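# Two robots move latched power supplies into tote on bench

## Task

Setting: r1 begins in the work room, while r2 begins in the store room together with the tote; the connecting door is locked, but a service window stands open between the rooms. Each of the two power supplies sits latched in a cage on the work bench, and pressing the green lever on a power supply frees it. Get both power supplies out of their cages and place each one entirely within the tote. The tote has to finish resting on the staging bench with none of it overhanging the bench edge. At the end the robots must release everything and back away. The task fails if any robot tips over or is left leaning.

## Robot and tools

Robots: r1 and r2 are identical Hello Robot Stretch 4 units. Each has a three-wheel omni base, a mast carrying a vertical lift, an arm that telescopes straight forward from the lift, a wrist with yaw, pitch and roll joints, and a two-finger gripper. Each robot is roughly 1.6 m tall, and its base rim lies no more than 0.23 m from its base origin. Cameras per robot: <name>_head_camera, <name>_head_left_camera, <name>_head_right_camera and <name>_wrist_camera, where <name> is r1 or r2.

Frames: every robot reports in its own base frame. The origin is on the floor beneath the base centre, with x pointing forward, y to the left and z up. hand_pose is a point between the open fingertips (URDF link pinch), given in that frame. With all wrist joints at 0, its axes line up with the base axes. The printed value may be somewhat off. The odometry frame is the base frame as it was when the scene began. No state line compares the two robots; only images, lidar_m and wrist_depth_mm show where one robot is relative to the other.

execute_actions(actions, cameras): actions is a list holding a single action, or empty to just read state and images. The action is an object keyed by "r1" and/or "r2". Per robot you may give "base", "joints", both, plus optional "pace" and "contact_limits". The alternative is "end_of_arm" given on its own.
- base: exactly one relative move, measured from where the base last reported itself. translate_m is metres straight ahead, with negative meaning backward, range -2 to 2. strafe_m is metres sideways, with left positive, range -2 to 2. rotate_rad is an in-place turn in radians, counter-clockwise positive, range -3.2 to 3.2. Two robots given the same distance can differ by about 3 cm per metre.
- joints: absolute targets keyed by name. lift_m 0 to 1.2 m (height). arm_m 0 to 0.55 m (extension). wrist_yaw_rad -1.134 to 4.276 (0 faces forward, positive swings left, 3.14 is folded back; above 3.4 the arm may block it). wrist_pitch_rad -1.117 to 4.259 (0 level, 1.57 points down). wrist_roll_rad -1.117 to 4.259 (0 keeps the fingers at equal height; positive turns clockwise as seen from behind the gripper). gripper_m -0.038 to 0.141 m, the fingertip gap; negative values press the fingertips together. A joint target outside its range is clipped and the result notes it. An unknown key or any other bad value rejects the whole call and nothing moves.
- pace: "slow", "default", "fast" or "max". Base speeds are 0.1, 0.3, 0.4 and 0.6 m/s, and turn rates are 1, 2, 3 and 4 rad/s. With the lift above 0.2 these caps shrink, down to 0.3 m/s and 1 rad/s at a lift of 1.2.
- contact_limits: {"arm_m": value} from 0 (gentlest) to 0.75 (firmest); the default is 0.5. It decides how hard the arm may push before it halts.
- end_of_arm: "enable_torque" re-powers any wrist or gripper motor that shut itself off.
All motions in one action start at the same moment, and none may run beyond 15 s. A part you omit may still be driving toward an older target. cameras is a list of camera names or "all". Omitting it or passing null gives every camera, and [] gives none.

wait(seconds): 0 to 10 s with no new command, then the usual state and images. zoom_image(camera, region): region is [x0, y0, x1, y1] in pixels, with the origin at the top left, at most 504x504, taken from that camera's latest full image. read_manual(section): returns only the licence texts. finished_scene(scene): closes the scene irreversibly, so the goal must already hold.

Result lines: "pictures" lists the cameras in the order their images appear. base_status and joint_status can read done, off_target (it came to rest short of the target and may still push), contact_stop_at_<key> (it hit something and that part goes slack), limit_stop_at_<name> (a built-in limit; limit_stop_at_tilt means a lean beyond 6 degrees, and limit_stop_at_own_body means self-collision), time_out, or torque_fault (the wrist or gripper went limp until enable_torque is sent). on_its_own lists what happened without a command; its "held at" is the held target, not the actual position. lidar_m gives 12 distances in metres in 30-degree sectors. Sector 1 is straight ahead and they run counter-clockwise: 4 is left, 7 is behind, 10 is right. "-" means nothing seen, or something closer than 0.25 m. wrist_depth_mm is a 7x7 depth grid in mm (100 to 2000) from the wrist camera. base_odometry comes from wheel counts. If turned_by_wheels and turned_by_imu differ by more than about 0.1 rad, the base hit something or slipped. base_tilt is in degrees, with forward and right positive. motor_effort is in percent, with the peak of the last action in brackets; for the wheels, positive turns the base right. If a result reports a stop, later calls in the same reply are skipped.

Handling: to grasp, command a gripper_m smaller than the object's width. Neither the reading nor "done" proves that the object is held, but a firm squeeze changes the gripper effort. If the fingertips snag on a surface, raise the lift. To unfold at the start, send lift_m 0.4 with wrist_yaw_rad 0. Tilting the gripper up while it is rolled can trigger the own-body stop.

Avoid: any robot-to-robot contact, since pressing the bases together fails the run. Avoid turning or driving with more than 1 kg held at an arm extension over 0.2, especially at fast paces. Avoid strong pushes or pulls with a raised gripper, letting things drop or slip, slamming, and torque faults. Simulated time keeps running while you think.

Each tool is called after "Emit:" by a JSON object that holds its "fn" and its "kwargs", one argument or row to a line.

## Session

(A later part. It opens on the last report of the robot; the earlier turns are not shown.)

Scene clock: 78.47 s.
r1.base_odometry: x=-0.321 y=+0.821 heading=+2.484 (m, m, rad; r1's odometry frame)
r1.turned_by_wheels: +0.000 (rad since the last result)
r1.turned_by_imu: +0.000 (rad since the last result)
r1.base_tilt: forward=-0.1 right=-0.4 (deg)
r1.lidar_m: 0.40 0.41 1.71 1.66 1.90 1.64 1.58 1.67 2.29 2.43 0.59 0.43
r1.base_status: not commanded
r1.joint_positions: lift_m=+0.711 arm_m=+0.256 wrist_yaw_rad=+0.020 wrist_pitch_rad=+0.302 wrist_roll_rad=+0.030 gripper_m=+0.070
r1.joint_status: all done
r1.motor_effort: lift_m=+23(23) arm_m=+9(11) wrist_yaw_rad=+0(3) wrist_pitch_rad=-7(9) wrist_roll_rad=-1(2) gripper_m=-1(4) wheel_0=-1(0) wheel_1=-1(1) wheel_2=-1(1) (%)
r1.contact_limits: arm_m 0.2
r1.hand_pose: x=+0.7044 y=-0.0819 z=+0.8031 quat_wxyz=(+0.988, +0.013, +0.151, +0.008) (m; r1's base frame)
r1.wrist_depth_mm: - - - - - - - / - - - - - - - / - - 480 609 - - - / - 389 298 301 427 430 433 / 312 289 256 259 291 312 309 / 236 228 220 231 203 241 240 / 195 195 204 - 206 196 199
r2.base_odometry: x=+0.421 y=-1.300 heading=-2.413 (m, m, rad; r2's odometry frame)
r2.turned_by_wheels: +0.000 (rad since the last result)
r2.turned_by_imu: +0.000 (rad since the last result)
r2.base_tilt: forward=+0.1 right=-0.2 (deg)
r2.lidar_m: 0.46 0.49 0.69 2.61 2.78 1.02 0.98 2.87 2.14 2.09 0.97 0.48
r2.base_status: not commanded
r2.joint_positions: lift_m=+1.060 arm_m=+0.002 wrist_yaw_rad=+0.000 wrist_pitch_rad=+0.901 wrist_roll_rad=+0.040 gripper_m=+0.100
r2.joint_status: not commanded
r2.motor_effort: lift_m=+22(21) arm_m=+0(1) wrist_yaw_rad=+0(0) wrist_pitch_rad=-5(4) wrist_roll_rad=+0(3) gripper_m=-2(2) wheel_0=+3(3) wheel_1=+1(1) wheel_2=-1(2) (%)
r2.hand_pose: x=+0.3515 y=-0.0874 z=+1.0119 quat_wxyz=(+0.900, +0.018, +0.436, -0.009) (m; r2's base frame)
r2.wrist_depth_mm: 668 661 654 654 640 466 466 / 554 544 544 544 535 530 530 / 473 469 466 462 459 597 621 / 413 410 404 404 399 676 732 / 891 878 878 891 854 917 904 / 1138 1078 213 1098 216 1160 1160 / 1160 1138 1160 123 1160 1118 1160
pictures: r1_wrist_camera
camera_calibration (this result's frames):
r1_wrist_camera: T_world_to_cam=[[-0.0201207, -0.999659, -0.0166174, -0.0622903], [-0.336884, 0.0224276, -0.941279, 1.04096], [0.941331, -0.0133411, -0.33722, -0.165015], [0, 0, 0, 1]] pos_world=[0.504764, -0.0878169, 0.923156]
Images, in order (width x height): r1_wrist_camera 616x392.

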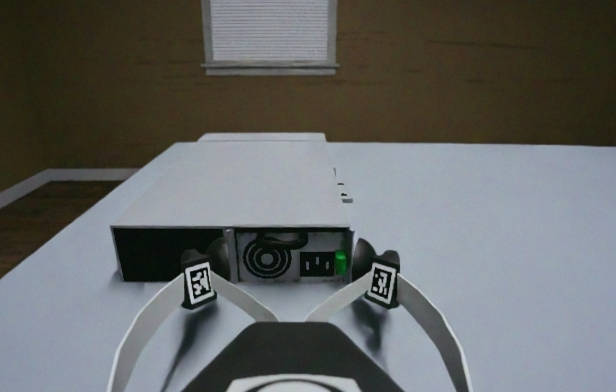

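Emit:
{"fn": "execute_actions", "kwargs": {
  "actions": [
    {"r1":{"joints":{"gripper_m":0.05}}}
  ],
  "cameras": []
}}

Emit:
{"fn": "execute_actions", "kwargs": {
  "actions": [
    {"r1":{"joints":{"gripper_m":0.02,"arm_m":0.268},"contact_limits":{"arm_m":0.25}}}
  ],
  "cameras": ["r1_wrist_camera"]
}}

Emit:
{"fn": "execute_actions", "kwargs": {
  "actions": [
    {"r1":{"joints":{"gripper_m":0.0,"lift_m":0.709,"arm_m":0.273},"contact_limits":{"arm_m":0.25}}}
  ],
  "cameras": []
}}

Emit:
{"fn": "execute_actions", "kwargs": {
  "actions": [
    {"r1":{"joints":{"gripper_m":-0.03,"lift_m":0.706,"arm_m":0.281},"contact_limits":{"arm_m":0.3}}}
  ],
  "cameras": ["r1_wrist_camera"]
}}

Emit:
{"fn": "zoom_image", "kwargs": {
  "camera": "r1_wrist_camera",
  "region": [190, 210, 390, 330]
}}

Scene clock: 79.73 s.
r1.base_odometry: x=-0.321 y=+0.821 heading=+2.484 (m, m, rad; r1's odometry frame)
r1.turned_by_wheels: +0.000 (rad since the last result)
r1.turned_by_imu: +0.000 (rad since the last result)
r1.base_tilt: forward=+0.0 right=-0.4 (deg)
r1.lidar_m: 0.39 0.42 1.71 1.66 1.88 1.65 1.59 1.68 2.28 2.42 0.58 0.39
r1.base_status: not commanded
r1.joint_positions: lift_m=+0.711 arm_m=+0.256 wrist_yaw_rad=+0.020 wrist_pitch_rad=+0.302 wrist_roll_rad=+0.030 gripper_m=+0.050
r1.joint_status: all done
r1.motor_effort: lift_m=+23(23) arm_m=+9(9) wrist_yaw_rad=-2(1) wrist_pitch_rad=-8(6) wrist_roll_rad=+1(1) gripper_m=-3(5) wheel_0=+0(1) wheel_1=-1(1) wheel_2=-1(1) (%)
r1.hand_pose: x=+0.7044 y=-0.0819 z=+0.8031 quat_wxyz=(+0.988, +0.013, +0.151, +0.008) (m; r1's base frame)
r1.wrist_depth_mm: - - - - - - - / - - - - - - - / - - 480 615 - - - / - 389 297 300 430 430 430 / 314 289 255 257 309 307 306 / 236 238 222 233 200 242 241 / 196 194 203 - 205 196 200
r2.base_odometry: x=+0.421 y=-1.300 heading=-2.413 (m, m, rad; r2's odometry frame)
r2.turned_by_wheels: +0.000 (rad since the last result)
r2.turned_by_imu: +0.000 (rad since the last result)
r2.base_tilt: forward=+0.1 right=-0.2 (deg)
r2.lidar_m: 0.46 0.50 0.71 2.64 2.79 1.03 1.00 2.87 2.17 2.09 0.97 0.49
r2.base_status: not commanded
r2.joint_positions: lift_m=+1.060 arm_m=+0.002 wrist_yaw_rad=+0.000 wrist_pitch_rad=+0.901 wrist_roll_rad=+0.040 gripper_m=+0.100
r2.joint_status: not commanded
r2.motor_effort: lift_m=+22(22) arm_m=+0(0) wrist_yaw_rad=+0(0) wrist_pitch_rad=-5(5) wrist_roll_rad=-1(0) gripper_m=-2(2) wheel_0=+3(3) wheel_1=+1(1) wheel_2=-1(1) (%)
r2.hand_pose: x=+0.3515 y=-0.0874 z=+1.0119 quat_wxyz=(+0.900, +0.018, +0.436, -0.009) (m; r2's base frame)
r2.wrist_depth_mm: 661 661 647 647 647 466 466 / 554 549 549 539 535 525 535 / 473 469 466 462 459 597 615 / 410 407 407 404 399 683 732 / 866 866 878 891 854 891 904 / 1138 1078 213 1078 216 1160 1160 / 1160 1138 1160 123 1138 1138 1138
pictures: none
No camera images: the call's "cameras" was empty. Leave "cameras" out to get every camera's image.

Scene clock: 80.80 s.
r1.base_odometry: x=-0.321 y=+0.821 heading=+2.484 (m, m, rad; r1's odometry frame)
r1.turned_by_wheels: +0.000 (rad since the last result)
r1.turned_by_imu: +0.000 (rad since the last result)
r1.base_tilt: forward=+0.0 right=-0.4 (deg)
r1.lidar_m: 0.38 0.42 1.71 1.65 1.89 1.64 1.56 1.67 2.30 2.44 0.56 0.41
r1.base_status: not commanded
r1.joint_positions: lift_m=+0.711 arm_m=+0.267 wrist_yaw_rad=+0.022 wrist_pitch_rad=+0.302 wrist_roll_rad=+0.030 gripper_m=+0.020
r1.joint_status: all done
r1.motor_effort: lift_m=+23(23) arm_m=+8(6) wrist_yaw_rad=-6(10) wrist_pitch_rad=-9(8) wrist_roll_rad=-3(1) gripper_m=-13(13) wheel_0=-2(2) wheel_1=-1(1) wheel_2=-2(2) (%)
r1.contact_limits: arm_m 0.25
r1.hand_pose: x=+0.7147 y=-0.0814 z=+0.8030 quat_wxyz=(+0.988, +0.013, +0.151, +0.008) (m; r1's base frame)
r1.wrist_depth_mm: - - - - - - - / - - - - - - - / - - 473 609 - - - / - 392 300 301 424 430 427 / 312 274 242 244 310 309 307 / 236 236 187 231 190 241 238 / 195 193 204 - 204 195 198
r2.base_odometry: x=+0.421 y=-1.300 heading=-2.413 (m, m, rad; r2's odometry frame)
r2.turned_by_wheels: +0.000 (rad since the last result)
r2.turned_by_imu: +0.000 (rad since the last result)
r2.base_tilt: forward=+0.1 right=-0.2 (deg)
r2.lidar_m: 0.45 0.50 0.73 2.64 2.78 1.01 1.01 2.88 2.16 2.09 0.96 0.49
r2.base_status: not commanded
r2.joint_positions: lift_m=+1.060 arm_m=+0.002 wrist_yaw_rad=+0.000 wrist_pitch_rad=+0.901 wrist_roll_rad=+0.040 gripper_m=+0.100
r2.joint_status: not commanded
r2.motor_effort: lift_m=+22(22) arm_m=-1(0) wrist_yaw_rad=+1(1) wrist_pitch_rad=-4(5) wrist_roll_rad=+2(1) gripper_m=-2(0) wheel_0=+3(3) wheel_1=+1(1) wheel_2=-2(2) (%)
r2.hand_pose: x=+0.3515 y=-0.0874 z=+1.0119 quat_wxyz=(+0.900, +0.018, +0.436, -0.009) (m; r2's base frame)
r2.wrist_depth_mm: 661 661 661 647 640 466 466 / 554 549 544 539 535 525 530 / 473 466 466 459 459 597 621 / 413 407 407 404 399 676 732 / 878 891 891 878 854 904 904 / 1118 1078 213 1098 216 1160 1182 / 1182 1160 1160 123 1138 1118 1138
pictures: r1_wrist_camera
camera_calibration (this result's frames):
r1_wrist_camera: T_world_to_cam=[[-0.0184748, -0.999698, -0.016214, -0.0631659], [-0.336998, 0.021494, -0.94126, 1.04438], [0.941324, -0.0119255, -0.337293, -0.174493], [0, 0, 0, 1]] pos_world=[0.515041, -0.0876756, 0.92315]
Images, in order (width x height): r1_wrist_camera 616x392.

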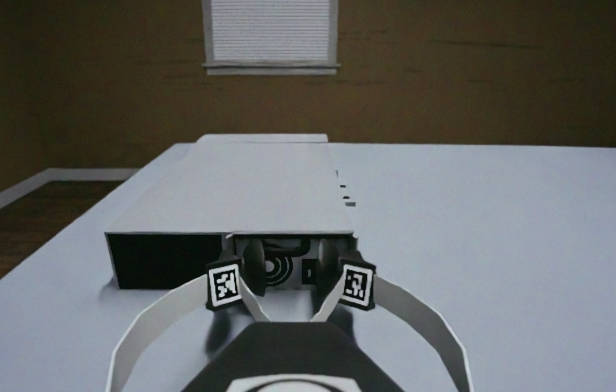

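Scene clock: 81.73 s.
r1.base_odometry: x=-0.321 y=+0.821 heading=+2.484 (m, m, rad; r1's odometry frame)
r1.turned_by_wheels: +0.000 (rad since the last result)
r1.turned_by_imu: +0.000 (rad since the last result)
r1.base_tilt: forward=+0.0 right=-0.3 (deg)
r1.lidar_m: 0.39 0.41 1.71 1.67 1.91 1.65 1.58 1.64 2.29 2.43 0.57 0.41
r1.base_status: not commanded
r1.joint_positions: lift_m=+0.709 arm_m=+0.272 wrist_yaw_rad=+0.022 wrist_pitch_rad=+0.303 wrist_roll_rad=+0.029 gripper_m=+0.001
r1.joint_status: all done
r1.motor_effort: lift_m=+17(21) arm_m=+7(14) wrist_yaw_rad=-6(4) wrist_pitch_rad=-12(12) wrist_roll_rad=+2(1) gripper_m=-25(24) wheel_0=+0(1) wheel_1=+1(1) wheel_2=-1(3) (%)
r1.contact_limits: arm_m 0.25
r1.hand_pose: x=+0.7197 y=-0.0813 z=+0.8012 quat_wxyz=(+0.988, +0.013, +0.151, +0.009) (m; r1's base frame)
r1.wrist_depth_mm: - - - - - - - / - - - - - - - / - - 462 603 - - - / - 384 294 294 424 424 424 / 298 270 238 237 304 306 304 / 232 223 190 229 187 238 236 / 191 191 200 - 203 194 197
r2.base_odometry: x=+0.421 y=-1.300 heading=-2.413 (m, m, rad; r2's odometry frame)
r2.turned_by_wheels: +0.000 (rad since the last result)
r2.turned_by_imu: +0.000 (rad since the last result)
r2.base_tilt: forward=+0.1 right=-0.3 (deg)
r2.lidar_m: 0.47 0.50 0.72 2.64 2.79 1.02 1.00 2.88 2.15 2.09 0.95 0.48
r2.base_status: not commanded
r2.joint_positions: lift_m=+1.060 arm_m=+0.002 wrist_yaw_rad=+0.000 wrist_pitch_rad=+0.901 wrist_roll_rad=+0.040 gripper_m=+0.100
r2.joint_status: not commanded
r2.motor_effort: lift_m=+22(21) arm_m=-1(0) wrist_yaw_rad=+0(0) wrist_pitch_rad=-5(4) wrist_roll_rad=+0(1) gripper_m=-1(1) wheel_0=+3(3) wheel_1=+1(1) wheel_2=-1(1) (%)
r2.hand_pose: x=+0.3515 y=-0.0874 z=+1.0119 quat_wxyz=(+0.900, +0.018, +0.436, -0.009) (m; r2's base frame)
r2.wrist_depth_mm: 661 661 661 654 640 466 469 / 549 549 544 539 535 525 525 / 473 466 462 459 455 591 621 / 410 410 404 404 399 676 741 / 866 866 891 904 866 891 917 / 1118 1078 213 1098 216 1182 1160 / 1182 1160 1160 123 1138 1138 1160
pictures: none
No camera images: the call's "cameras" was empty. Leave "cameras" out to get every camera's image.

Scene clock: 82.70 s.
r1.base_odometry: x=-0.321 y=+0.821 heading=+2.484 (m, m, rad; r1's odometry frame)
r1.turned_by_wheels: +0.000 (rad since the last result)
r1.turned_by_imu: +0.000 (rad since the last result)
r1.base_tilt: forward=+0.0 right=-0.4 (deg)
r1.lidar_m: 0.38 0.40 1.69 1.64 1.90 1.66 1.57 1.65 2.31 2.44 0.57 0.41
r1.base_status: not commanded
r1.joint_positions: lift_m=+0.706 arm_m=+0.279 wrist_yaw_rad=+0.020 wrist_pitch_rad=+0.304 wrist_roll_rad=+0.029 gripper_m=-0.029
r1.joint_status: all done
r1.motor_effort: lift_m=+17(16) arm_m=+9(17) wrist_yaw_rad=-3(13) wrist_pitch_rad=-12(13) wrist_roll_rad=+3(3) gripper_m=-28(28) wheel_0=+2(2) wheel_1=+2(2) wheel_2=-3(7) (%)
r1.contact_limits: arm_m 0.3
r1.hand_pose: x=+0.7272 y=-0.0818 z=+0.7982 quat_wxyz=(+0.988, +0.013, +0.151, +0.008) (m; r1's base frame)
r1.wrist_depth_mm: - - - - - - - / - - - - - - - / - - 452 585 - - - / - 377 285 285 415 415 418 / 290 264 231 233 298 297 300 / 227 165 199 234 183 223 232 / 191 188 196 - 198 190 196
r2.base_odometry: x=+0.421 y=-1.300 heading=-2.413 (m, m, rad; r2's odometry frame)
r2.turned_by_wheels: +0.000 (rad since the last result)
r2.turned_by_imu: +0.000 (rad since the last result)
r2.base_tilt: forward=+0.1 right=-0.2 (deg)
r2.lidar_m: 0.46 0.49 0.71 2.64 2.80 1.02 1.00 2.89 2.17 2.11 0.97 0.48
r2.base_status: not commanded
r2.joint_positions: lift_m=+1.060 arm_m=+0.002 wrist_yaw_rad=+0.000 wrist_pitch_rad=+0.901 wrist_roll_rad=+0.040 gripper_m=+0.100
r2.joint_status: not commanded
r2.motor_effort: lift_m=+22(21) arm_m=+0(1) wrist_yaw_rad=+0(0) wrist_pitch_rad=-4(5) wrist_roll_rad=+1(0) gripper_m=-1(2) wheel_0=+3(3) wheel_1=+1(1) wheel_2=-1(1) (%)
r2.hand_pose: x=+0.3515 y=-0.0874 z=+1.0119 quat_wxyz=(+0.900, +0.018, +0.436, -0.009) (m; r2's base frame)
r2.wrist_depth_mm: 668 661 654 647 640 469 469 / 549 549 549 544 535 525 530 / 469 466 462 459 459 591 609 / 413 407 407 404 402 676 732 / 866 878 878 891 854 904 904 / 1118 1078 214 1098 216 1160 1160 / 1160 1160 1160 123 1138 1138 1138
pictures: r1_wrist_camera
camera_calibration (this result's frames):
r1_wrist_camera: T_world_to_cam=[[-0.0193356, -0.999702, -0.014921, -0.0637625], [-0.33824, 0.0205844, -0.940835, 1.04451], [0.940861, -0.0131447, -0.338537, -0.186697], [0, 0, 0, 1]] pos_world=[0.527718, -0.0876982, 0.918559]
Images, in order (width x height): r1_wrist_camera 616x392.

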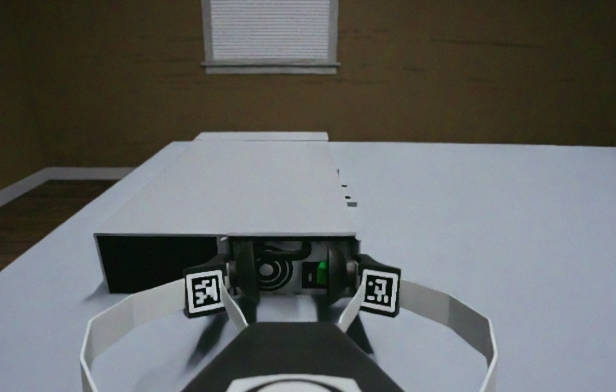

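Region (190, 210, 390, 330) of r1_wrist_camera's 616x392 image, scaled by 2.520; it fills the top 302 rows of this view, and the rest is white.

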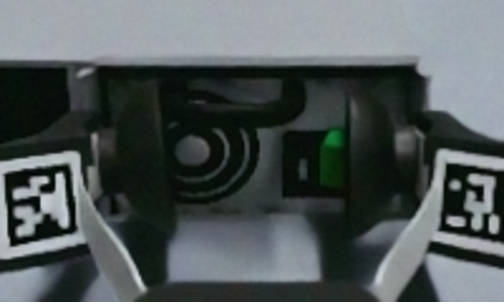

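Emit:
{"fn": "execute_actions", "kwargs": {
  "actions": [
    {"r1":{"joints":{"gripper_m":-0.005,"arm_m":0.281},"pace":"slow"}}
  ],
  "cameras": ["r1_wrist_camera"]
}}

Scene clock: 83.90 s.
r1.base_odometry: x=-0.321 y=+0.821 heading=+2.484 (m, m, rad; r1's odometry frame)
r1.turned_by_wheels: +0.000 (rad since the last result)
r1.turned_by_imu: +0.000 (rad since the last result)
r1.base_tilt: forward=-0.1 right=-0.4 (deg)
r1.lidar_m: 0.39 0.43 1.70 1.65 1.88 1.65 1.59 1.65 2.28 2.43 0.57 0.43
r1.base_status: not commanded
r1.joint_positions: lift_m=+0.706 arm_m=+0.279 wrist_yaw_rad=+0.014 wrist_pitch_rad=+0.305 wrist_roll_rad=+0.029 gripper_m=-0.004
r1.joint_status: all done
r1.on_its_own: wrist_yaw_rad is at rest, and its effort (+18) is outside its rest range (-13 to +13)
r1.motor_effort: lift_m=+17(16) arm_m=+9(10) wrist_yaw_rad=+18(17) wrist_pitch_rad=-13(14) wrist_roll_rad=+4(4) gripper_m=-17(30) wheel_0=+2(2) wheel_1=+2(2) wheel_2=-8(8) (%)
r1.hand_pose: x=+0.7266 y=-0.0837 z=+0.7979 quat_wxyz=(+0.988, +0.013, +0.152, +0.005) (m; r1's base frame)
r1.wrist_depth_mm: - - - - - - - / - - - - - - - / - - 455 585 - - - / - 307 285 290 415 415 418 / 293 263 232 235 301 303 300 / 229 170 202 224 187 234 233 / 190 189 197 - 198 191 193
r2.base_odometry: x=+0.421 y=-1.300 heading=-2.413 (m, m, rad; r2's odometry frame)
r2.turned_by_wheels: +0.000 (rad since the last result)
r2.turned_by_imu: +0.000 (rad since the last result)
r2.base_tilt: forward=+0.1 right=-0.2 (deg)
r2.lidar_m: 0.44 0.48 0.72 2.64 2.77 1.02 0.99 2.90 2.16 2.09 0.96 0.48
r2.base_status: not commanded
r2.joint_positions: lift_m=+1.060 arm_m=+0.002 wrist_yaw_rad=+0.000 wrist_pitch_rad=+0.901 wrist_roll_rad=+0.040 gripper_m=+0.100
r2.joint_status: not commanded
r2.motor_effort: lift_m=+22(21) arm_m=-1(0) wrist_yaw_rad=+0(0) wrist_pitch_rad=-5(5) wrist_roll_rad=-1(2) gripper_m=-2(0) wheel_0=+3(3) wheel_1=+1(1) wheel_2=-2(2) (%)
r2.hand_pose: x=+0.3515 y=-0.0874 z=+1.0119 quat_wxyz=(+0.900, +0.018, +0.436, -0.009) (m; r2's base frame)
r2.wrist_depth_mm: 668 661 661 654 640 466 469 / 549 544 544 544 535 530 535 / 469 469 462 462 459 597 615 / 413 410 404 402 399 676 732 / 878 878 878 904 866 904 904 / 1118 1060 213 1118 216 1182 1160 / 1182 1160 1160 123 1160 1138 1138
pictures: r1_wrist_camera
camera_calibration (this result's frames):
r1_wrist_camera: T_world_to_cam=[[-0.0262266, -0.999545, -0.0148746, -0.0607011], [-0.33892, 0.0228893, -0.940537, 1.04455], [0.94045, -0.0196258, -0.339366, -0.185777], [0, 0, 0, 1]] pos_world=[0.527142, -0.0882287, 0.918491]
Images, in order (width x height): r1_wrist_camera 616x392.

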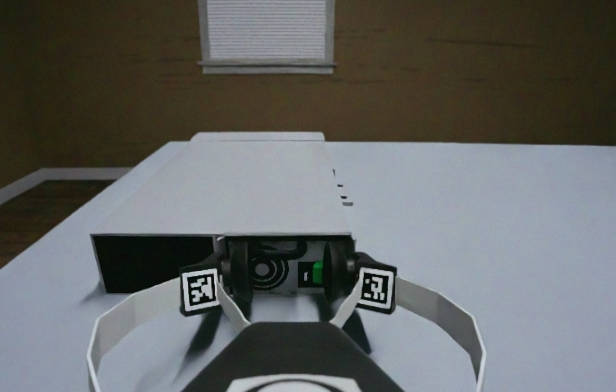

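Seated. Close fully with small advance.

Emit:
{"fn": "execute_actions", "kwargs": {
  "actions": [
    {"r1":{"joints":{"gripper_m":-0.038,"arm_m":0.285,"lift_m":0.705},"contact_limits":{"arm_m":0.35}}}
  ],
  "cameras": ["r1_wrist_camera"]
}}

Emit:
{"fn": "execute_actions", "kwargs": {
  "actions": [
    {"r1":{"joints":{"arm_m":0.277},"pace":"slow"}}
  ],
  "cameras": ["r1_wrist_camera"]
}}

Emit:
{"fn": "zoom_image", "kwargs": {
  "camera": "r1_wrist_camera",
  "region": [190, 210, 390, 330]
}}

Scene clock: 85.10 s.
r1.base_odometry: x=-0.321 y=+0.821 heading=+2.484 (m, m, rad; r1's odometry frame)
r1.turned_by_wheels: +0.000 (rad since the last result)
r1.turned_by_imu: +0.000 (rad since the last result)
r1.base_tilt: forward=+0.0 right=-0.4 (deg)
r1.lidar_m: 0.38 0.43 1.72 1.66 1.87 1.63 1.59 1.65 2.28 2.43 0.57 0.40
r1.base_status: not commanded
r1.joint_positions: lift_m=+0.705 arm_m=+0.283 wrist_yaw_rad=+0.020 wrist_pitch_rad=+0.305 wrist_roll_rad=+0.029 gripper_m=-0.037
r1.joint_status: all done
r1.motor_effort: lift_m=+17(17) arm_m=+9(17) wrist_yaw_rad=-1(18) wrist_pitch_rad=-16(16) wrist_roll_rad=+3(4) gripper_m=-29(30) wheel_0=+1(2) wheel_1=+1(2) wheel_2=-3(8) (%)
r1.contact_limits: arm_m 0.35
r1.hand_pose: x=+0.7312 y=-0.0819 z=+0.7968 quat_wxyz=(+0.988, +0.013, +0.152, +0.008) (m; r1's base frame)
r1.wrist_depth_mm: - - - - - - - / - - - - - - - / - - 442 580 - - - / - 300 279 281 404 413 413 / 287 258 227 228 297 296 293 / 224 167 200 230 180 220 229 / 183 186 194 - 196 188 194
r2.base_odometry: x=+0.421 y=-1.300 heading=-2.413 (m, m, rad; r2's odometry frame)
r2.turned_by_wheels: +0.000 (rad since the last result)
r2.turned_by_imu: +0.000 (rad since the last result)
r2.base_tilt: forward=+0.2 right=-0.2 (deg)
r2.lidar_m: 0.47 0.49 0.73 2.62 2.76 1.02 0.99 2.88 2.17 2.08 0.94 0.47
r2.base_status: not commanded
r2.joint_positions: lift_m=+1.060 arm_m=+0.002 wrist_yaw_rad=+0.000 wrist_pitch_rad=+0.901 wrist_roll_rad=+0.040 gripper_m=+0.100
r2.joint_status: not commanded
r2.motor_effort: lift_m=+21(22) arm_m=-1(0) wrist_yaw_rad=+0(0) wrist_pitch_rad=-4(4) wrist_roll_rad=-1(1) gripper_m=-2(1) wheel_0=+3(3) wheel_1=+1(1) wheel_2=-1(2) (%)
r2.hand_pose: x=+0.3515 y=-0.0874 z=+1.0119 quat_wxyz=(+0.900, +0.018, +0.436, -0.009) (m; r2's base frame)
r2.wrist_depth_mm: 668 661 654 647 640 462 469 / 554 554 544 539 535 525 530 / 473 469 462 462 455 597 615 / 410 407 404 402 399 683 732 / 866 891 878 891 854 904 891 / 1138 1078 213 1118 216 1160 1160 / 1182 1138 1160 123 1160 1138 1160
pictures: r1_wrist_camera
camera_calibration (this result's frames):
r1_wrist_camera: T_world_to_cam=[[-0.0197954, -0.999693, -0.0148683, -0.0635372], [-0.33922, 0.0207047, -0.940479, 1.04503], [0.940499, -0.0135735, -0.339526, -0.189847], [0, 0, 0, 1]] pos_world=[0.531788, -0.0877316, 0.917427]
Images, in order (width x height): r1_wrist_camera 616x392.

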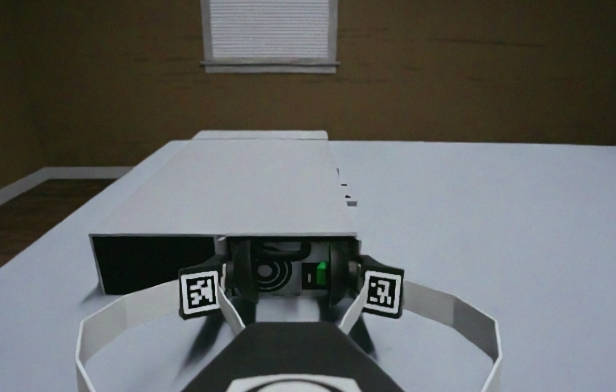

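Scene clock: 85.97 s.
r1.base_odometry: x=-0.321 y=+0.821 heading=+2.485 (m, m, rad; r1's odometry frame)
r1.turned_by_wheels: +0.000 (rad since the last result)
r1.turned_by_imu: +0.000 (rad since the last result)
r1.base_tilt: forward=+0.0 right=-0.4 (deg)
r1.lidar_m: 0.39 0.43 1.71 1.67 1.89 1.66 1.57 1.65 2.27 2.45 0.58 0.41
r1.base_status: not commanded
r1.joint_positions: lift_m=+0.705 arm_m=+0.279 wrist_yaw_rad=+0.024 wrist_pitch_rad=+0.303 wrist_roll_rad=+0.029 gripper_m=-0.037
r1.joint_status: all done
r1.motor_effort: lift_m=+17(17) arm_m=-12(13) wrist_yaw_rad=-13(11) wrist_pitch_rad=-10(14) wrist_roll_rad=+4(3) gripper_m=-32(33) wheel_0=+1(1) wheel_1=+1(1) wheel_2=+0(3) (%)
r1.hand_pose: x=+0.7272 y=-0.0809 z=+0.7973 quat_wxyz=(+0.988, +0.012, +0.151, +0.009) (m; r1's base frame)
r1.wrist_depth_mm: - - - - - - - / - - - - - - - / - - 455 525 - - - / - 375 282 283 407 413 415 / 290 263 229 230 297 297 296 / 226 163 181 221 180 222 230 / 191 187 195 - 197 189 194
r2.base_odometry: x=+0.421 y=-1.300 heading=-2.413 (m, m, rad; r2's odometry frame)
r2.turned_by_wheels: +0.000 (rad since the last result)
r2.turned_by_imu: +0.000 (rad since the last result)
r2.base_tilt: forward=+0.1 right=-0.2 (deg)
r2.lidar_m: 0.47 0.49 0.74 2.63 2.79 1.03 0.97 2.90 2.15 2.09 0.96 0.49
r2.base_status: not commanded
r2.joint_positions: lift_m=+1.060 arm_m=+0.002 wrist_yaw_rad=+0.000 wrist_pitch_rad=+0.901 wrist_roll_rad=+0.040 gripper_m=+0.100
r2.joint_status: not commanded
r2.motor_effort: lift_m=+21(22) arm_m=+0(0) wrist_yaw_rad=+0(0) wrist_pitch_rad=-4(4) wrist_roll_rad=+1(0) gripper_m=-2(2) wheel_0=+3(3) wheel_1=+1(1) wheel_2=-2(1) (%)
r2.hand_pose: x=+0.3515 y=-0.0874 z=+1.0119 quat_wxyz=(+0.900, +0.018, +0.436, -0.009) (m; r2's base frame)
r2.wrist_depth_mm: 661 661 661 654 640 466 469 / 554 549 544 539 539 525 535 / 469 469 469 462 459 597 615 / 410 410 404 402 402 683 723 / 878 891 891 891 866 904 904 / 1138 1078 213 1098 216 1160 1160 / 1182 1160 1182 123 1160 1118 1138
pictures: r1_wrist_camera
camera_calibration (this result's frames):
r1_wrist_camera: T_world_to_cam=[[-0.0161987, -0.999757, -0.0149386, -0.0651803], [-0.337638, 0.0195324, -0.941073, 1.04333], [0.941137, -0.0102003, -0.337872, -0.187481], [0, 0, 0, 1]] pos_world=[0.527659, -0.0874556, 0.917536]
Images, in order (width x height): r1_wrist_camera 616x392.

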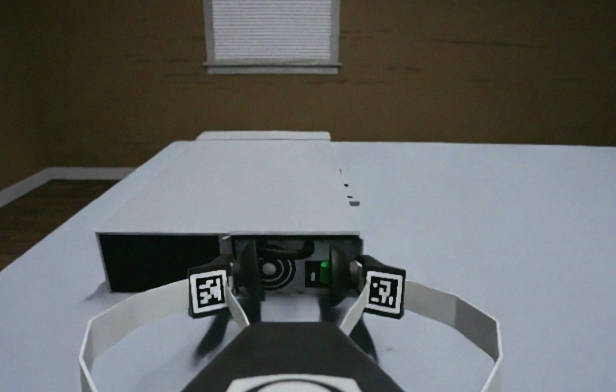

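Region (190, 210, 390, 330) of r1_wrist_camera's 616x392 image, scaled by 2.520; it fills the top 302 rows of this view, and the rest is white.

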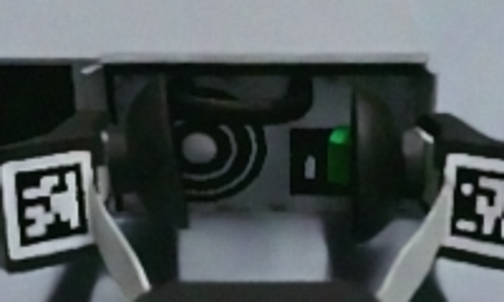

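Emit:
{"fn": "execute_actions", "kwargs": {
  "actions": [
    {"r1":{"joints":{"arm_m":0.274,"lift_m":0.707,"wrist_roll_rad":0.06},"pace":"slow"}}
  ],
  "cameras": ["r1_wrist_camera"]
}}

Emit:
{"fn": "zoom_image", "kwargs": {
  "camera": "r1_wrist_camera",
  "region": [190, 210, 390, 330]
}}

Scene clock: 86.73 s.
r1.base_odometry: x=-0.321 y=+0.821 heading=+2.485 (m, m, rad; r1's odometry frame)
r1.turned_by_wheels: +0.000 (rad since the last result)
r1.turned_by_imu: +0.000 (rad since the last result)
r1.base_tilt: forward=+0.0 right=-0.4 (deg)
r1.lidar_m: 0.39 0.42 1.70 1.68 1.89 1.66 1.59 1.65 2.31 2.44 0.57 0.38
r1.base_status: not commanded
r1.joint_positions: lift_m=+0.707 arm_m=+0.276 wrist_yaw_rad=+0.027 wrist_pitch_rad=+0.305 wrist_roll_rad=+0.060 gripper_m=-0.037
r1.joint_status: all done
r1.on_its_own: wrist_yaw_rad is at rest, and its effort (-21) is outside its rest range (-13 to +13)
r1.motor_effort: lift_m=+25(25) arm_m=-11(10) wrist_yaw_rad=-21(22) wrist_pitch_rad=-16(17) wrist_roll_rad=+0(4) gripper_m=-29(34) wheel_0=+3(3) wheel_1=+1(1) wheel_2=+3(3) (%)
r1.hand_pose: x=+0.7243 y=-0.0799 z=+0.7981 quat_wxyz=(+0.988, +0.027, +0.152, +0.009) (m; r1's base frame)
r1.wrist_depth_mm: - - - - - - - / - - - - - - - / - - 452 512 621 621 615 / - 382 283 279 399 392 387 / 309 266 231 224 289 286 283 / 233 162 185 221 182 224 224 / 191 190 196 - 194 184 190
r2.base_odometry: x=+0.421 y=-1.300 heading=-2.413 (m, m, rad; r2's odometry frame)
r2.turned_by_wheels: +0.000 (rad since the last result)
r2.turned_by_imu: +0.000 (rad since the last result)
r2.base_tilt: forward=+0.1 right=-0.2 (deg)
r2.lidar_m: 0.44 0.48 0.69 2.63 2.77 1.04 1.00 2.86 2.15 2.08 0.96 0.49
r2.base_status: not commanded
r2.joint_positions: lift_m=+1.060 arm_m=+0.002 wrist_yaw_rad=+0.000 wrist_pitch_rad=+0.901 wrist_roll_rad=+0.040 gripper_m=+0.100
r2.joint_status: not commanded
r2.motor_effort: lift_m=+22(21) arm_m=+0(0) wrist_yaw_rad=+0(0) wrist_pitch_rad=-5(4) wrist_roll_rad=-1(0) gripper_m=-2(1) wheel_0=+3(3) wheel_1=+1(1) wheel_2=-2(2) (%)
r2.hand_pose: x=+0.3515 y=-0.0874 z=+1.0119 quat_wxyz=(+0.900, +0.018, +0.436, -0.009) (m; r2's base frame)
r2.wrist_depth_mm: 668 661 654 654 640 469 466 / 549 549 544 539 539 530 530 / 469 466 466 466 459 597 621 / 413 407 407 402 397 676 732 / 866 878 891 891 854 917 904 / 1118 1078 214 1098 216 1160 1182 / 1160 1138 1160 123 1138 1138 1138
pictures: r1_wrist_camera
camera_calibration (this result's frames):
r1_wrist_camera: T_world_to_cam=[[-0.0218823, -0.998772, -0.0444472, -0.0364451], [-0.340246, 0.0492438, -0.939046, 1.04573], [0.940082, -0.00542556, -0.340906, -0.180911], [0, 0, 0, 1]] pos_world=[0.525078, -0.0888775, 0.918693]
Images, in order (width x height): r1_wrist_camera 616x392.

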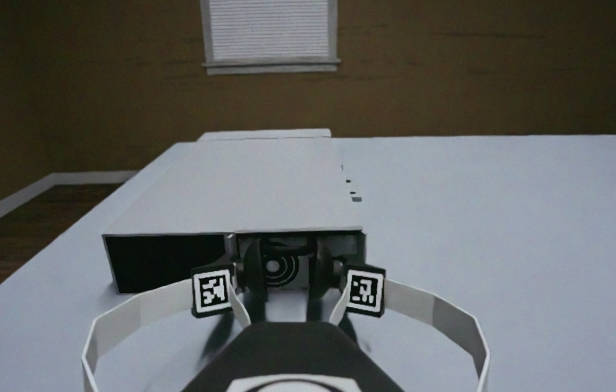

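Region (190, 210, 390, 330) of r1_wrist_camera's 616x392 image, scaled by 2.520; it fills the top 302 rows of this view, and the rest is white.

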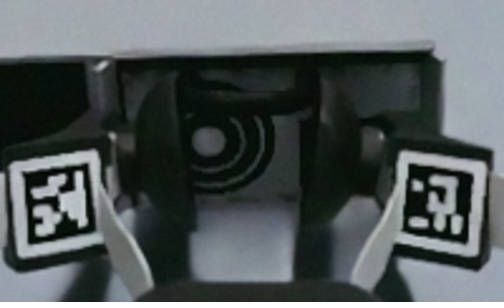

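Emit:
{"fn": "execute_actions", "kwargs": {
  "actions": [
    {"r1":{"joints":{"gripper_m":0.03,"arm_m":0.255}}}
  ],
  "cameras": []
}}

Emit:
{"fn": "execute_actions", "kwargs": {
  "actions": [
    {"r1":{"joints":{"arm_m":0.24,"gripper_m":0.062,"lift_m":0.712,"wrist_roll_rad":0.1}}}
  ],
  "cameras": []
}}

Emit:
{"fn": "execute_actions", "kwargs": {
  "actions": [
    {"r1":{"joints":{"arm_m":0.258},"contact_limits":{"arm_m":0.2}}}
  ],
  "cameras": []
}}

Emit:
{"fn": "execute_actions", "kwargs": {
  "actions": [
    {"r1":{"joints":{"gripper_m":0.048}}}
  ],
  "cameras": ["r1_wrist_camera"]
}}

Emit:
{"fn": "execute_actions", "kwargs": {
  "actions": [
    {"r1":{"joints":{"gripper_m":0.02,"arm_m":0.271},"contact_limits":{"arm_m":0.25}}}
  ],
  "cameras": ["r1_wrist_camera"]
}}

Scene clock: 88.57 s.
r1.base_odometry: x=-0.321 y=+0.821 heading=+2.484 (m, m, rad; r1's odometry frame)
r1.turned_by_wheels: -0.001 (rad since the last result)
r1.turned_by_imu: -0.001 (rad since the last result)
r1.base_tilt: forward=-0.1 right=-0.3 (deg)
r1.lidar_m: 0.39 0.38 1.70 1.65 1.87 1.65 1.58 1.64 2.35 2.43 0.57 0.39
r1.base_status: not commanded
r1.joint_positions: lift_m=+0.707 arm_m=+0.257 wrist_yaw_rad=+0.020 wrist_pitch_rad=+0.303 wrist_roll_rad=+0.060 gripper_m=+0.030
r1.joint_status: all done
r1.motor_effort: lift_m=+22(25) arm_m=-9(11) wrist_yaw_rad=-2(23) wrist_pitch_rad=-8(29) wrist_roll_rad=+0(1) gripper_m=-4(30) wheel_0=-1(3) wheel_1=-1(1) wheel_2=-1(3) (%)
r1.hand_pose: x=+0.7045 y=-0.0819 z=+0.7991 quat_wxyz=(+0.988, +0.028, +0.151, +0.005) (m; r1's base frame)
r1.wrist_depth_mm: - - - - - - - / - - - - - - - / - - 473 580 654 647 640 / - 394 291 290 410 399 402 / 315 286 270 253 298 296 289 / 236 236 191 215 188 229 227 / 196 189 200 - 191 187 192
r2.base_odometry: x=+0.421 y=-1.300 heading=-2.413 (m, m, rad; r2's odometry frame)
r2.turned_by_wheels: +0.000 (rad since the last result)
r2.turned_by_imu: +0.000 (rad since the last result)
r2.base_tilt: forward=+0.1 right=-0.2 (deg)
r2.lidar_m: 0.47 0.50 0.72 2.63 2.77 1.01 1.00 2.85 2.14 2.09 0.98 0.50
r2.base_status: not commanded
r2.joint_positions: lift_m=+1.060 arm_m=+0.002 wrist_yaw_rad=+0.000 wrist_pitch_rad=+0.901 wrist_roll_rad=+0.040 gripper_m=+0.100
r2.joint_status: not commanded
r2.motor_effort: lift_m=+22(22) arm_m=+0(1) wrist_yaw_rad=+0(0) wrist_pitch_rad=-5(5) wrist_roll_rad=+0(0) gripper_m=-2(2) wheel_0=+3(3) wheel_1=+1(1) wheel_2=-2(1) (%)
r2.hand_pose: x=+0.3515 y=-0.0874 z=+1.0119 quat_wxyz=(+0.900, +0.018, +0.436, -0.009) (m; r2's base frame)
r2.wrist_depth_mm: 668 661 654 654 640 466 469 / 554 544 544 539 539 530 535 / 469 466 462 459 462 597 615 / 413 407 407 404 402 676 741 / 866 891 878 891 854 904 904 / 1118 1078 213 1098 216 1160 1160 / 1182 1160 1160 123 1138 1138 1160
pictures: none
No camera images: the call's "cameras" was empty. Leave "cameras" out to get every camera's image.

Scene clock: 89.67 s.
r1.base_odometry: x=-0.321 y=+0.821 heading=+2.484 (m, m, rad; r1's odometry frame)
r1.turned_by_wheels: +0.000 (rad since the last result)
r1.turned_by_imu: +0.000 (rad since the last result)
r1.base_tilt: forward=-0.1 right=-0.3 (deg)
r1.lidar_m: 0.38 0.42 1.69 1.65 1.89 1.66 1.57 1.68 2.28 2.43 0.56 0.41
r1.base_status: not commanded
r1.joint_positions: lift_m=+0.712 arm_m=+0.242 wrist_yaw_rad=+0.020 wrist_pitch_rad=+0.302 wrist_roll_rad=+0.100 gripper_m=+0.062
r1.joint_status: all done
r1.motor_effort: lift_m=+23(23) arm_m=-9(10) wrist_yaw_rad=-1(3) wrist_pitch_rad=-7(8) wrist_roll_rad=+1(1) gripper_m=-3(0) wheel_0=-1(1) wheel_1=+0(0) wheel_2=-1(1) (%)
r1.hand_pose: x=+0.6896 y=-0.0819 z=+0.8041 quat_wxyz=(+0.987, +0.048, +0.151, +0.002) (m; r1's base frame)
r1.wrist_depth_mm: - - - - - - - / - - - - - - - / - - 508 597 640 609 591 / - 496 314 304 410 397 382 / 1863 303 272 272 297 291 285 / 255 250 225 233 198 231 225 / 208 204 210 - 200 189 191
r2.base_odometry: x=+0.421 y=-1.300 heading=-2.413 (m, m, rad; r2's odometry frame)
r2.turned_by_wheels: +0.000 (rad since the last result)
r2.turned_by_imu: +0.000 (rad since the last result)
r2.base_tilt: forward=+0.1 right=-0.2 (deg)
r2.lidar_m: 0.43 0.50 0.72 2.64 2.76 1.03 0.99 2.91 2.16 2.08 0.96 0.48
r2.base_status: not commanded
r2.joint_positions: lift_m=+1.060 arm_m=+0.002 wrist_yaw_rad=+0.000 wrist_pitch_rad=+0.901 wrist_roll_rad=+0.040 gripper_m=+0.100
r2.joint_status: not commanded
r2.motor_effort: lift_m=+21(21) arm_m=+0(0) wrist_yaw_rad=+0(0) wrist_pitch_rad=-5(5) wrist_roll_rad=+0(0) gripper_m=-1(1) wheel_0=+3(3) wheel_1=+1(1) wheel_2=-1(2) (%)
r2.hand_pose: x=+0.3515 y=-0.0874 z=+1.0119 quat_wxyz=(+0.900, +0.018, +0.436, -0.009) (m; r2's base frame)
r2.wrist_depth_mm: 668 668 661 647 647 469 466 / 554 549 544 544 535 530 530 / 469 469 466 462 455 597 615 / 410 410 404 407 402 676 732 / 878 878 866 891 866 891 904 / 1138 1078 213 1098 216 1160 1160 / 1160 1160 1182 123 1138 1138 1138
pictures: none
No camera images: the call's "cameras" was empty. Leave "cameras" out to get every camera's image.

Scene clock: 90.37 s.
r1.base_odometry: x=-0.321 y=+0.821 heading=+2.484 (m, m, rad; r1's odometry frame)
r1.turned_by_wheels: +0.000 (rad since the last result)
r1.turned_by_imu: +0.000 (rad since the last result)
r1.base_tilt: forward=+0.0 right=-0.4 (deg)
r1.lidar_m: 0.37 0.42 1.68 1.66 1.88 1.66 1.58 1.66 2.32 2.43 0.55 0.41
r1.base_status: not commanded
r1.joint_positions: lift_m=+0.712 arm_m=+0.256 wrist_yaw_rad=+0.020 wrist_pitch_rad=+0.302 wrist_roll_rad=+0.100 gripper_m=+0.062
r1.joint_status: all done
r1.motor_effort: lift_m=+23(23) arm_m=+9(8) wrist_yaw_rad=+0(1) wrist_pitch_rad=-7(7) wrist_roll_rad=+1(0) gripper_m=+1(2) wheel_0=-1(1) wheel_1=+0(0) wheel_2=-1(1) (%)
r1.contact_limits: arm_m 0.2
r1.hand_pose: x=+0.7044 y=-0.0819 z=+0.8041 quat_wxyz=(+0.987, +0.048, +0.151, +0.002) (m; r1's base frame)
r1.wrist_depth_mm: - - - - - - - / - - - - - - - / - - 512 591 640 609 585 / - 496 312 306 413 392 384 / 1808 293 253 259 296 291 283 / 254 250 226 233 198 231 226 / 208 203 210 - 200 189 191
r2.base_odometry: x=+0.421 y=-1.300 heading=-2.413 (m, m, rad; r2's odometry frame)
r2.turned_by_wheels: +0.000 (rad since the last result)
r2.turned_by_imu: +0.000 (rad since the last result)
r2.base_tilt: forward=+0.1 right=-0.3 (deg)
r2.lidar_m: 0.46 0.51 0.72 2.63 2.76 0.98 0.99 2.90 2.15 2.11 0.95 0.47
r2.base_status: not commanded
r2.joint_positions: lift_m=+1.060 arm_m=+0.002 wrist_yaw_rad=+0.000 wrist_pitch_rad=+0.901 wrist_roll_rad=+0.040 gripper_m=+0.100
r2.joint_status: not commanded
r2.motor_effort: lift_m=+21(22) arm_m=-1(1) wrist_yaw_rad=+0(0) wrist_pitch_rad=-4(5) wrist_roll_rad=+1(0) gripper_m=-1(1) wheel_0=+3(3) wheel_1=+1(1) wheel_2=-1(2) (%)
r2.hand_pose: x=+0.3515 y=-0.0874 z=+1.0119 quat_wxyz=(+0.900, +0.018, +0.436, -0.009) (m; r2's base frame)
r2.wrist_depth_mm: 661 661 661 647 647 466 466 / 549 549 544 544 535 530 525 / 473 466 469 462 455 597 615 / 413 410 404 404 399 676 732 / 878 878 891 891 854 904 891 / 1138 1078 213 1098 216 1160 1160 / 1205 1160 1182 123 1160 1138 1138
pictures: none
No camera images: the call's "cameras" was empty. Leave "cameras" out to get every camera's image.

Scene clock: 91.20 s.
r1.base_odometry: x=-0.321 y=+0.821 heading=+2.484 (m, m, rad; r1's odometry frame)
r1.turned_by_wheels: +0.000 (rad since the last result)
r1.turned_by_imu: +0.000 (rad since the last result)
r1.base_tilt: forward=+0.0 right=-0.4 (deg)
r1.lidar_m: 0.36 0.41 1.72 1.67 1.89 1.62 1.58 1.67 2.30 2.44 0.57 0.42
r1.base_status: not commanded
r1.joint_positions: lift_m=+0.712 arm_m=+0.256 wrist_yaw_rad=+0.020 wrist_pitch_rad=+0.302 wrist_roll_rad=+0.100 gripper_m=+0.048
r1.joint_status: all done
r1.motor_effort: lift_m=+23(23) arm_m=+9(9) wrist_yaw_rad=-1(0) wrist_pitch_rad=-7(8) wrist_roll_rad=-1(1) gripper_m=-4(3) wheel_0=-1(1) wheel_1=+0(0) wheel_2=-1(1) (%)
r1.hand_pose: x=+0.7044 y=-0.0820 z=+0.8041 quat_wxyz=(+0.987, +0.048, +0.151, +0.002) (m; r1's base frame)
r1.wrist_depth_mm: - - - - - - - / - - - - - - - / - - 512 603 634 609 585 / - 496 312 307 413 394 384 / 1808 294 252 257 298 293 286 / 254 251 213 234 200 229 226 / 209 204 210 - 201 189 191
r2.base_odometry: x=+0.421 y=-1.300 heading=-2.413 (m, m, rad; r2's odometry frame)
r2.turned_by_wheels: +0.000 (rad since the last result)
r2.turned_by_imu: +0.000 (rad since the last result)
r2.base_tilt: forward=+0.1 right=-0.2 (deg)
r2.lidar_m: 0.46 0.51 0.72 2.62 2.77 1.03 1.00 2.90 2.14 2.08 0.96 0.50
r2.base_status: not commanded
r2.joint_positions: lift_m=+1.060 arm_m=+0.002 wrist_yaw_rad=+0.000 wrist_pitch_rad=+0.901 wrist_roll_rad=+0.040 gripper_m=+0.100
r2.joint_status: not commanded
r2.motor_effort: lift_m=+21(21) arm_m=+0(0) wrist_yaw_rad=+0(0) wrist_pitch_rad=-4(4) wrist_roll_rad=+0(2) gripper_m=-2(2) wheel_0=+3(3) wheel_1=+1(1) wheel_2=-1(2) (%)
r2.hand_pose: x=+0.3515 y=-0.0874 z=+1.0119 quat_wxyz=(+0.900, +0.018, +0.436, -0.009) (m; r2's base frame)
r2.wrist_depth_mm: 668 661 654 647 647 466 466 / 554 549 544 544 535 525 530 / 473 469 466 462 459 591 615 / 410 410 404 402 402 676 732 / 866 866 878 891 854 904 904 / 1118 1078 213 1098 216 1160 1160 / 1182 1160 1160 122 1160 1138 1138
pictures: r1_wrist_camera
camera_calibration (this result's frames):
r1_wrist_camera: T_world_to_cam=[[-0.0413732, -0.995723, -0.0826084, 0.0059177], [-0.336908, 0.0917401, -0.937058, 1.04421], [0.940628, -0.0109376, -0.339262, -0.162311], [0, 0, 0, 1]] pos_world=[0.50472, -0.0916785, 0.923904]
Images, in order (width x height): r1_wrist_camera 616x392.

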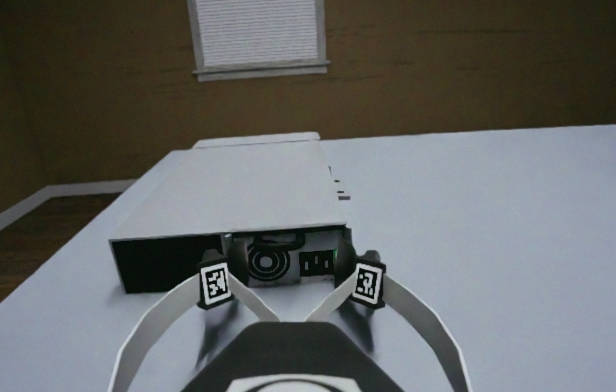

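Scene clock: 92.23 s.
r1.base_odometry: x=-0.321 y=+0.821 heading=+2.484 (m, m, rad; r1's odometry frame)
r1.turned_by_wheels: +0.000 (rad since the last result)
r1.turned_by_imu: +0.000 (rad since the last result)
r1.base_tilt: forward=-0.1 right=-0.4 (deg)
r1.lidar_m: 0.37 0.42 1.72 1.65 1.88 1.64 1.57 1.66 2.29 2.43 0.56 0.42
r1.base_status: not commanded
r1.joint_positions: lift_m=+0.712 arm_m=+0.270 wrist_yaw_rad=+0.022 wrist_pitch_rad=+0.303 wrist_roll_rad=+0.100 gripper_m=+0.020
r1.joint_status: all done
r1.motor_effort: lift_m=+23(23) arm_m=+8(12) wrist_yaw_rad=-6(12) wrist_pitch_rad=-9(10) wrist_roll_rad=+0(1) gripper_m=-14(13) wheel_0=-2(2) wheel_1=+0(1) wheel_2=-2(2) (%)
r1.contact_limits: arm_m 0.25
r1.hand_pose: x=+0.7176 y=-0.0814 z=+0.8038 quat_wxyz=(+0.987, +0.048, +0.151, +0.003) (m; r1's base frame)
r1.wrist_depth_mm: - - - - - - - / - - - - - - - / - - - 580 634 597 585 / - 496 307 301 404 392 382 / 1808 274 237 242 296 289 283 / 253 239 192 231 190 229 224 / 208 199 208 - 200 187 190
r2.base_odometry: x=+0.421 y=-1.300 heading=-2.413 (m, m, rad; r2's odometry frame)
r2.turned_by_wheels: +0.000 (rad since the last result)
r2.turned_by_imu: +0.000 (rad since the last result)
r2.base_tilt: forward=+0.1 right=-0.2 (deg)
r2.lidar_m: 0.45 0.51 0.72 2.63 2.75 1.02 0.99 2.89 2.14 2.10 0.98 0.49
r2.base_status: not commanded
r2.joint_positions: lift_m=+1.060 arm_m=+0.002 wrist_yaw_rad=+0.000 wrist_pitch_rad=+0.901 wrist_roll_rad=+0.040 gripper_m=+0.100
r2.joint_status: not commanded
r2.motor_effort: lift_m=+21(22) arm_m=-1(0) wrist_yaw_rad=+0(0) wrist_pitch_rad=-5(4) wrist_roll_rad=-1(3) gripper_m=-2(2) wheel_0=+3(3) wheel_1=+1(1) wheel_2=-1(2) (%)
r2.hand_pose: x=+0.3515 y=-0.0874 z=+1.0119 quat_wxyz=(+0.900, +0.018, +0.436, -0.009) (m; r2's base frame)
r2.wrist_depth_mm: 661 661 654 654 640 466 466 / 554 544 544 539 530 530 535 / 469 466 466 462 462 597 627 / 413 407 407 402 399 676 732 / 878 891 878 891 854 891 904 / 1138 1060 213 1098 216 1160 1160 / 1182 1138 1160 123 1160 1118 1160
pictures: r1_wrist_camera
camera_calibration (this result's frames):
r1_wrist_camera: T_world_to_cam=[[-0.0390928, -0.995817, -0.0825902, 0.005439], [-0.338021, 0.0909597, -0.936733, 1.04882], [0.940326, -0.00870226, -0.340163, -0.173685], [0, 0, 0, 1]] pos_world=[0.518057, -0.0914955, 0.923831]
Images, in order (width x height): r1_wrist_camera 616x392.

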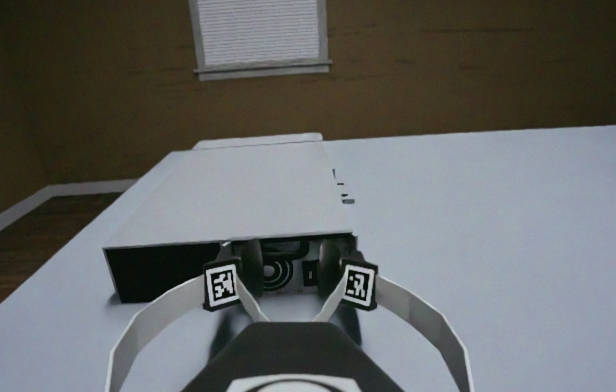

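Emit:
{"fn": "execute_actions", "kwargs": {
  "actions": [
    {"r1":{"joints":{"arm_m":0.277},"contact_limits":{"arm_m":0.25},"pace":"slow"}}
  ],
  "cameras": ["r1_wrist_camera"]
}}

Scene clock: 93.10 s.
r1.base_odometry: x=-0.321 y=+0.821 heading=+2.484 (m, m, rad; r1's odometry frame)
r1.turned_by_wheels: +0.000 (rad since the last result)
r1.turned_by_imu: +0.000 (rad since the last result)
r1.base_tilt: forward=-0.2 right=-0.4 (deg)
r1.lidar_m: 0.39 0.43 1.71 1.67 1.87 1.66 1.58 1.65 2.28 2.43 0.58 0.43
r1.base_status: not commanded
r1.joint_positions: lift_m=+0.712 arm_m=+0.274 wrist_yaw_rad=+0.017 wrist_pitch_rad=+0.306 wrist_roll_rad=+0.100 gripper_m=+0.020
r1.joint_status: all done
r1.motor_effort: lift_m=+23(23) arm_m=+14(15) wrist_yaw_rad=+10(10) wrist_pitch_rad=-18(18) wrist_roll_rad=-2(0) gripper_m=-13(14) wheel_0=+1(1) wheel_1=+1(1) wheel_2=-5(5) (%)
r1.contact_limits: arm_m 0.25
r1.hand_pose: x=+0.7218 y=-0.0828 z=+0.8031 quat_wxyz=(+0.987, +0.048, +0.153, +0.001) (m; r1's base frame)
r1.wrist_depth_mm: - - - - - - - / - - - - - - - / - - 496 574 627 597 580 / - 418 306 298 404 389 379 / 1060 276 236 239 296 289 279 / 253 237 190 230 193 228 223 / 206 201 207 - 198 187 190
r2.base_odometry: x=+0.421 y=-1.300 heading=-2.413 (m, m, rad; r2's odometry frame)
r2.turned_by_wheels: +0.000 (rad since the last result)
r2.turned_by_imu: +0.000 (rad since the last result)
r2.base_tilt: forward=+0.2 right=-0.1 (deg)
r2.lidar_m: 0.45 0.51 0.72 2.65 2.80 1.04 0.98 2.92 2.16 2.09 0.97 0.50
r2.base_status: not commanded
r2.joint_positions: lift_m=+1.060 arm_m=+0.002 wrist_yaw_rad=+0.000 wrist_pitch_rad=+0.901 wrist_roll_rad=+0.040 gripper_m=+0.100
r2.joint_status: not commanded
r2.motor_effort: lift_m=+21(21) arm_m=+0(0) wrist_yaw_rad=+0(0) wrist_pitch_rad=-4(5) wrist_roll_rad=-1(2) gripper_m=-2(1) wheel_0=+3(3) wheel_1=+1(1) wheel_2=-2(2) (%)
r2.hand_pose: x=+0.3515 y=-0.0874 z=+1.0119 quat_wxyz=(+0.900, +0.018, +0.436, -0.009) (m; r2's base frame)
r2.wrist_depth_mm: 668 654 654 647 640 466 466 / 549 549 539 539 530 530 535 / 469 469 462 466 459 597 615 / 410 410 407 402 402 676 732 / 878 878 878 878 854 904 904 / 1118 1078 213 1098 216 1160 1160 / 1160 1160 1160 123 1138 1118 1160
pictures: r1_wrist_camera
camera_calibration (this result's frames):
r1_wrist_camera: T_world_to_cam=[[-0.0444933, -0.995604, -0.0824237, 0.00788954], [-0.340086, 0.0926724, -0.935817, 1.05061], [0.939341, -0.0136065, -0.342714, -0.175547], [0, 0, 0, 1]] pos_world=[0.522547, -0.0918963, 0.923666]
Images, in order (width x height): r1_wrist_camera 616x392.

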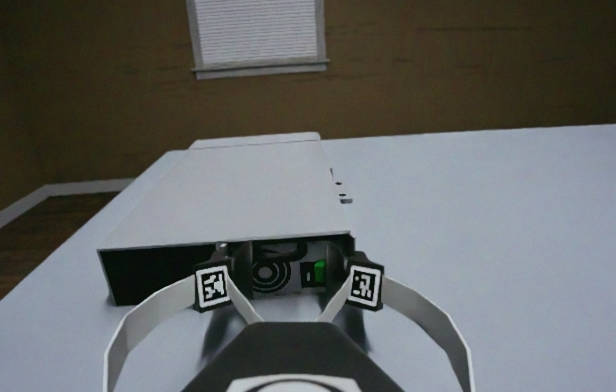

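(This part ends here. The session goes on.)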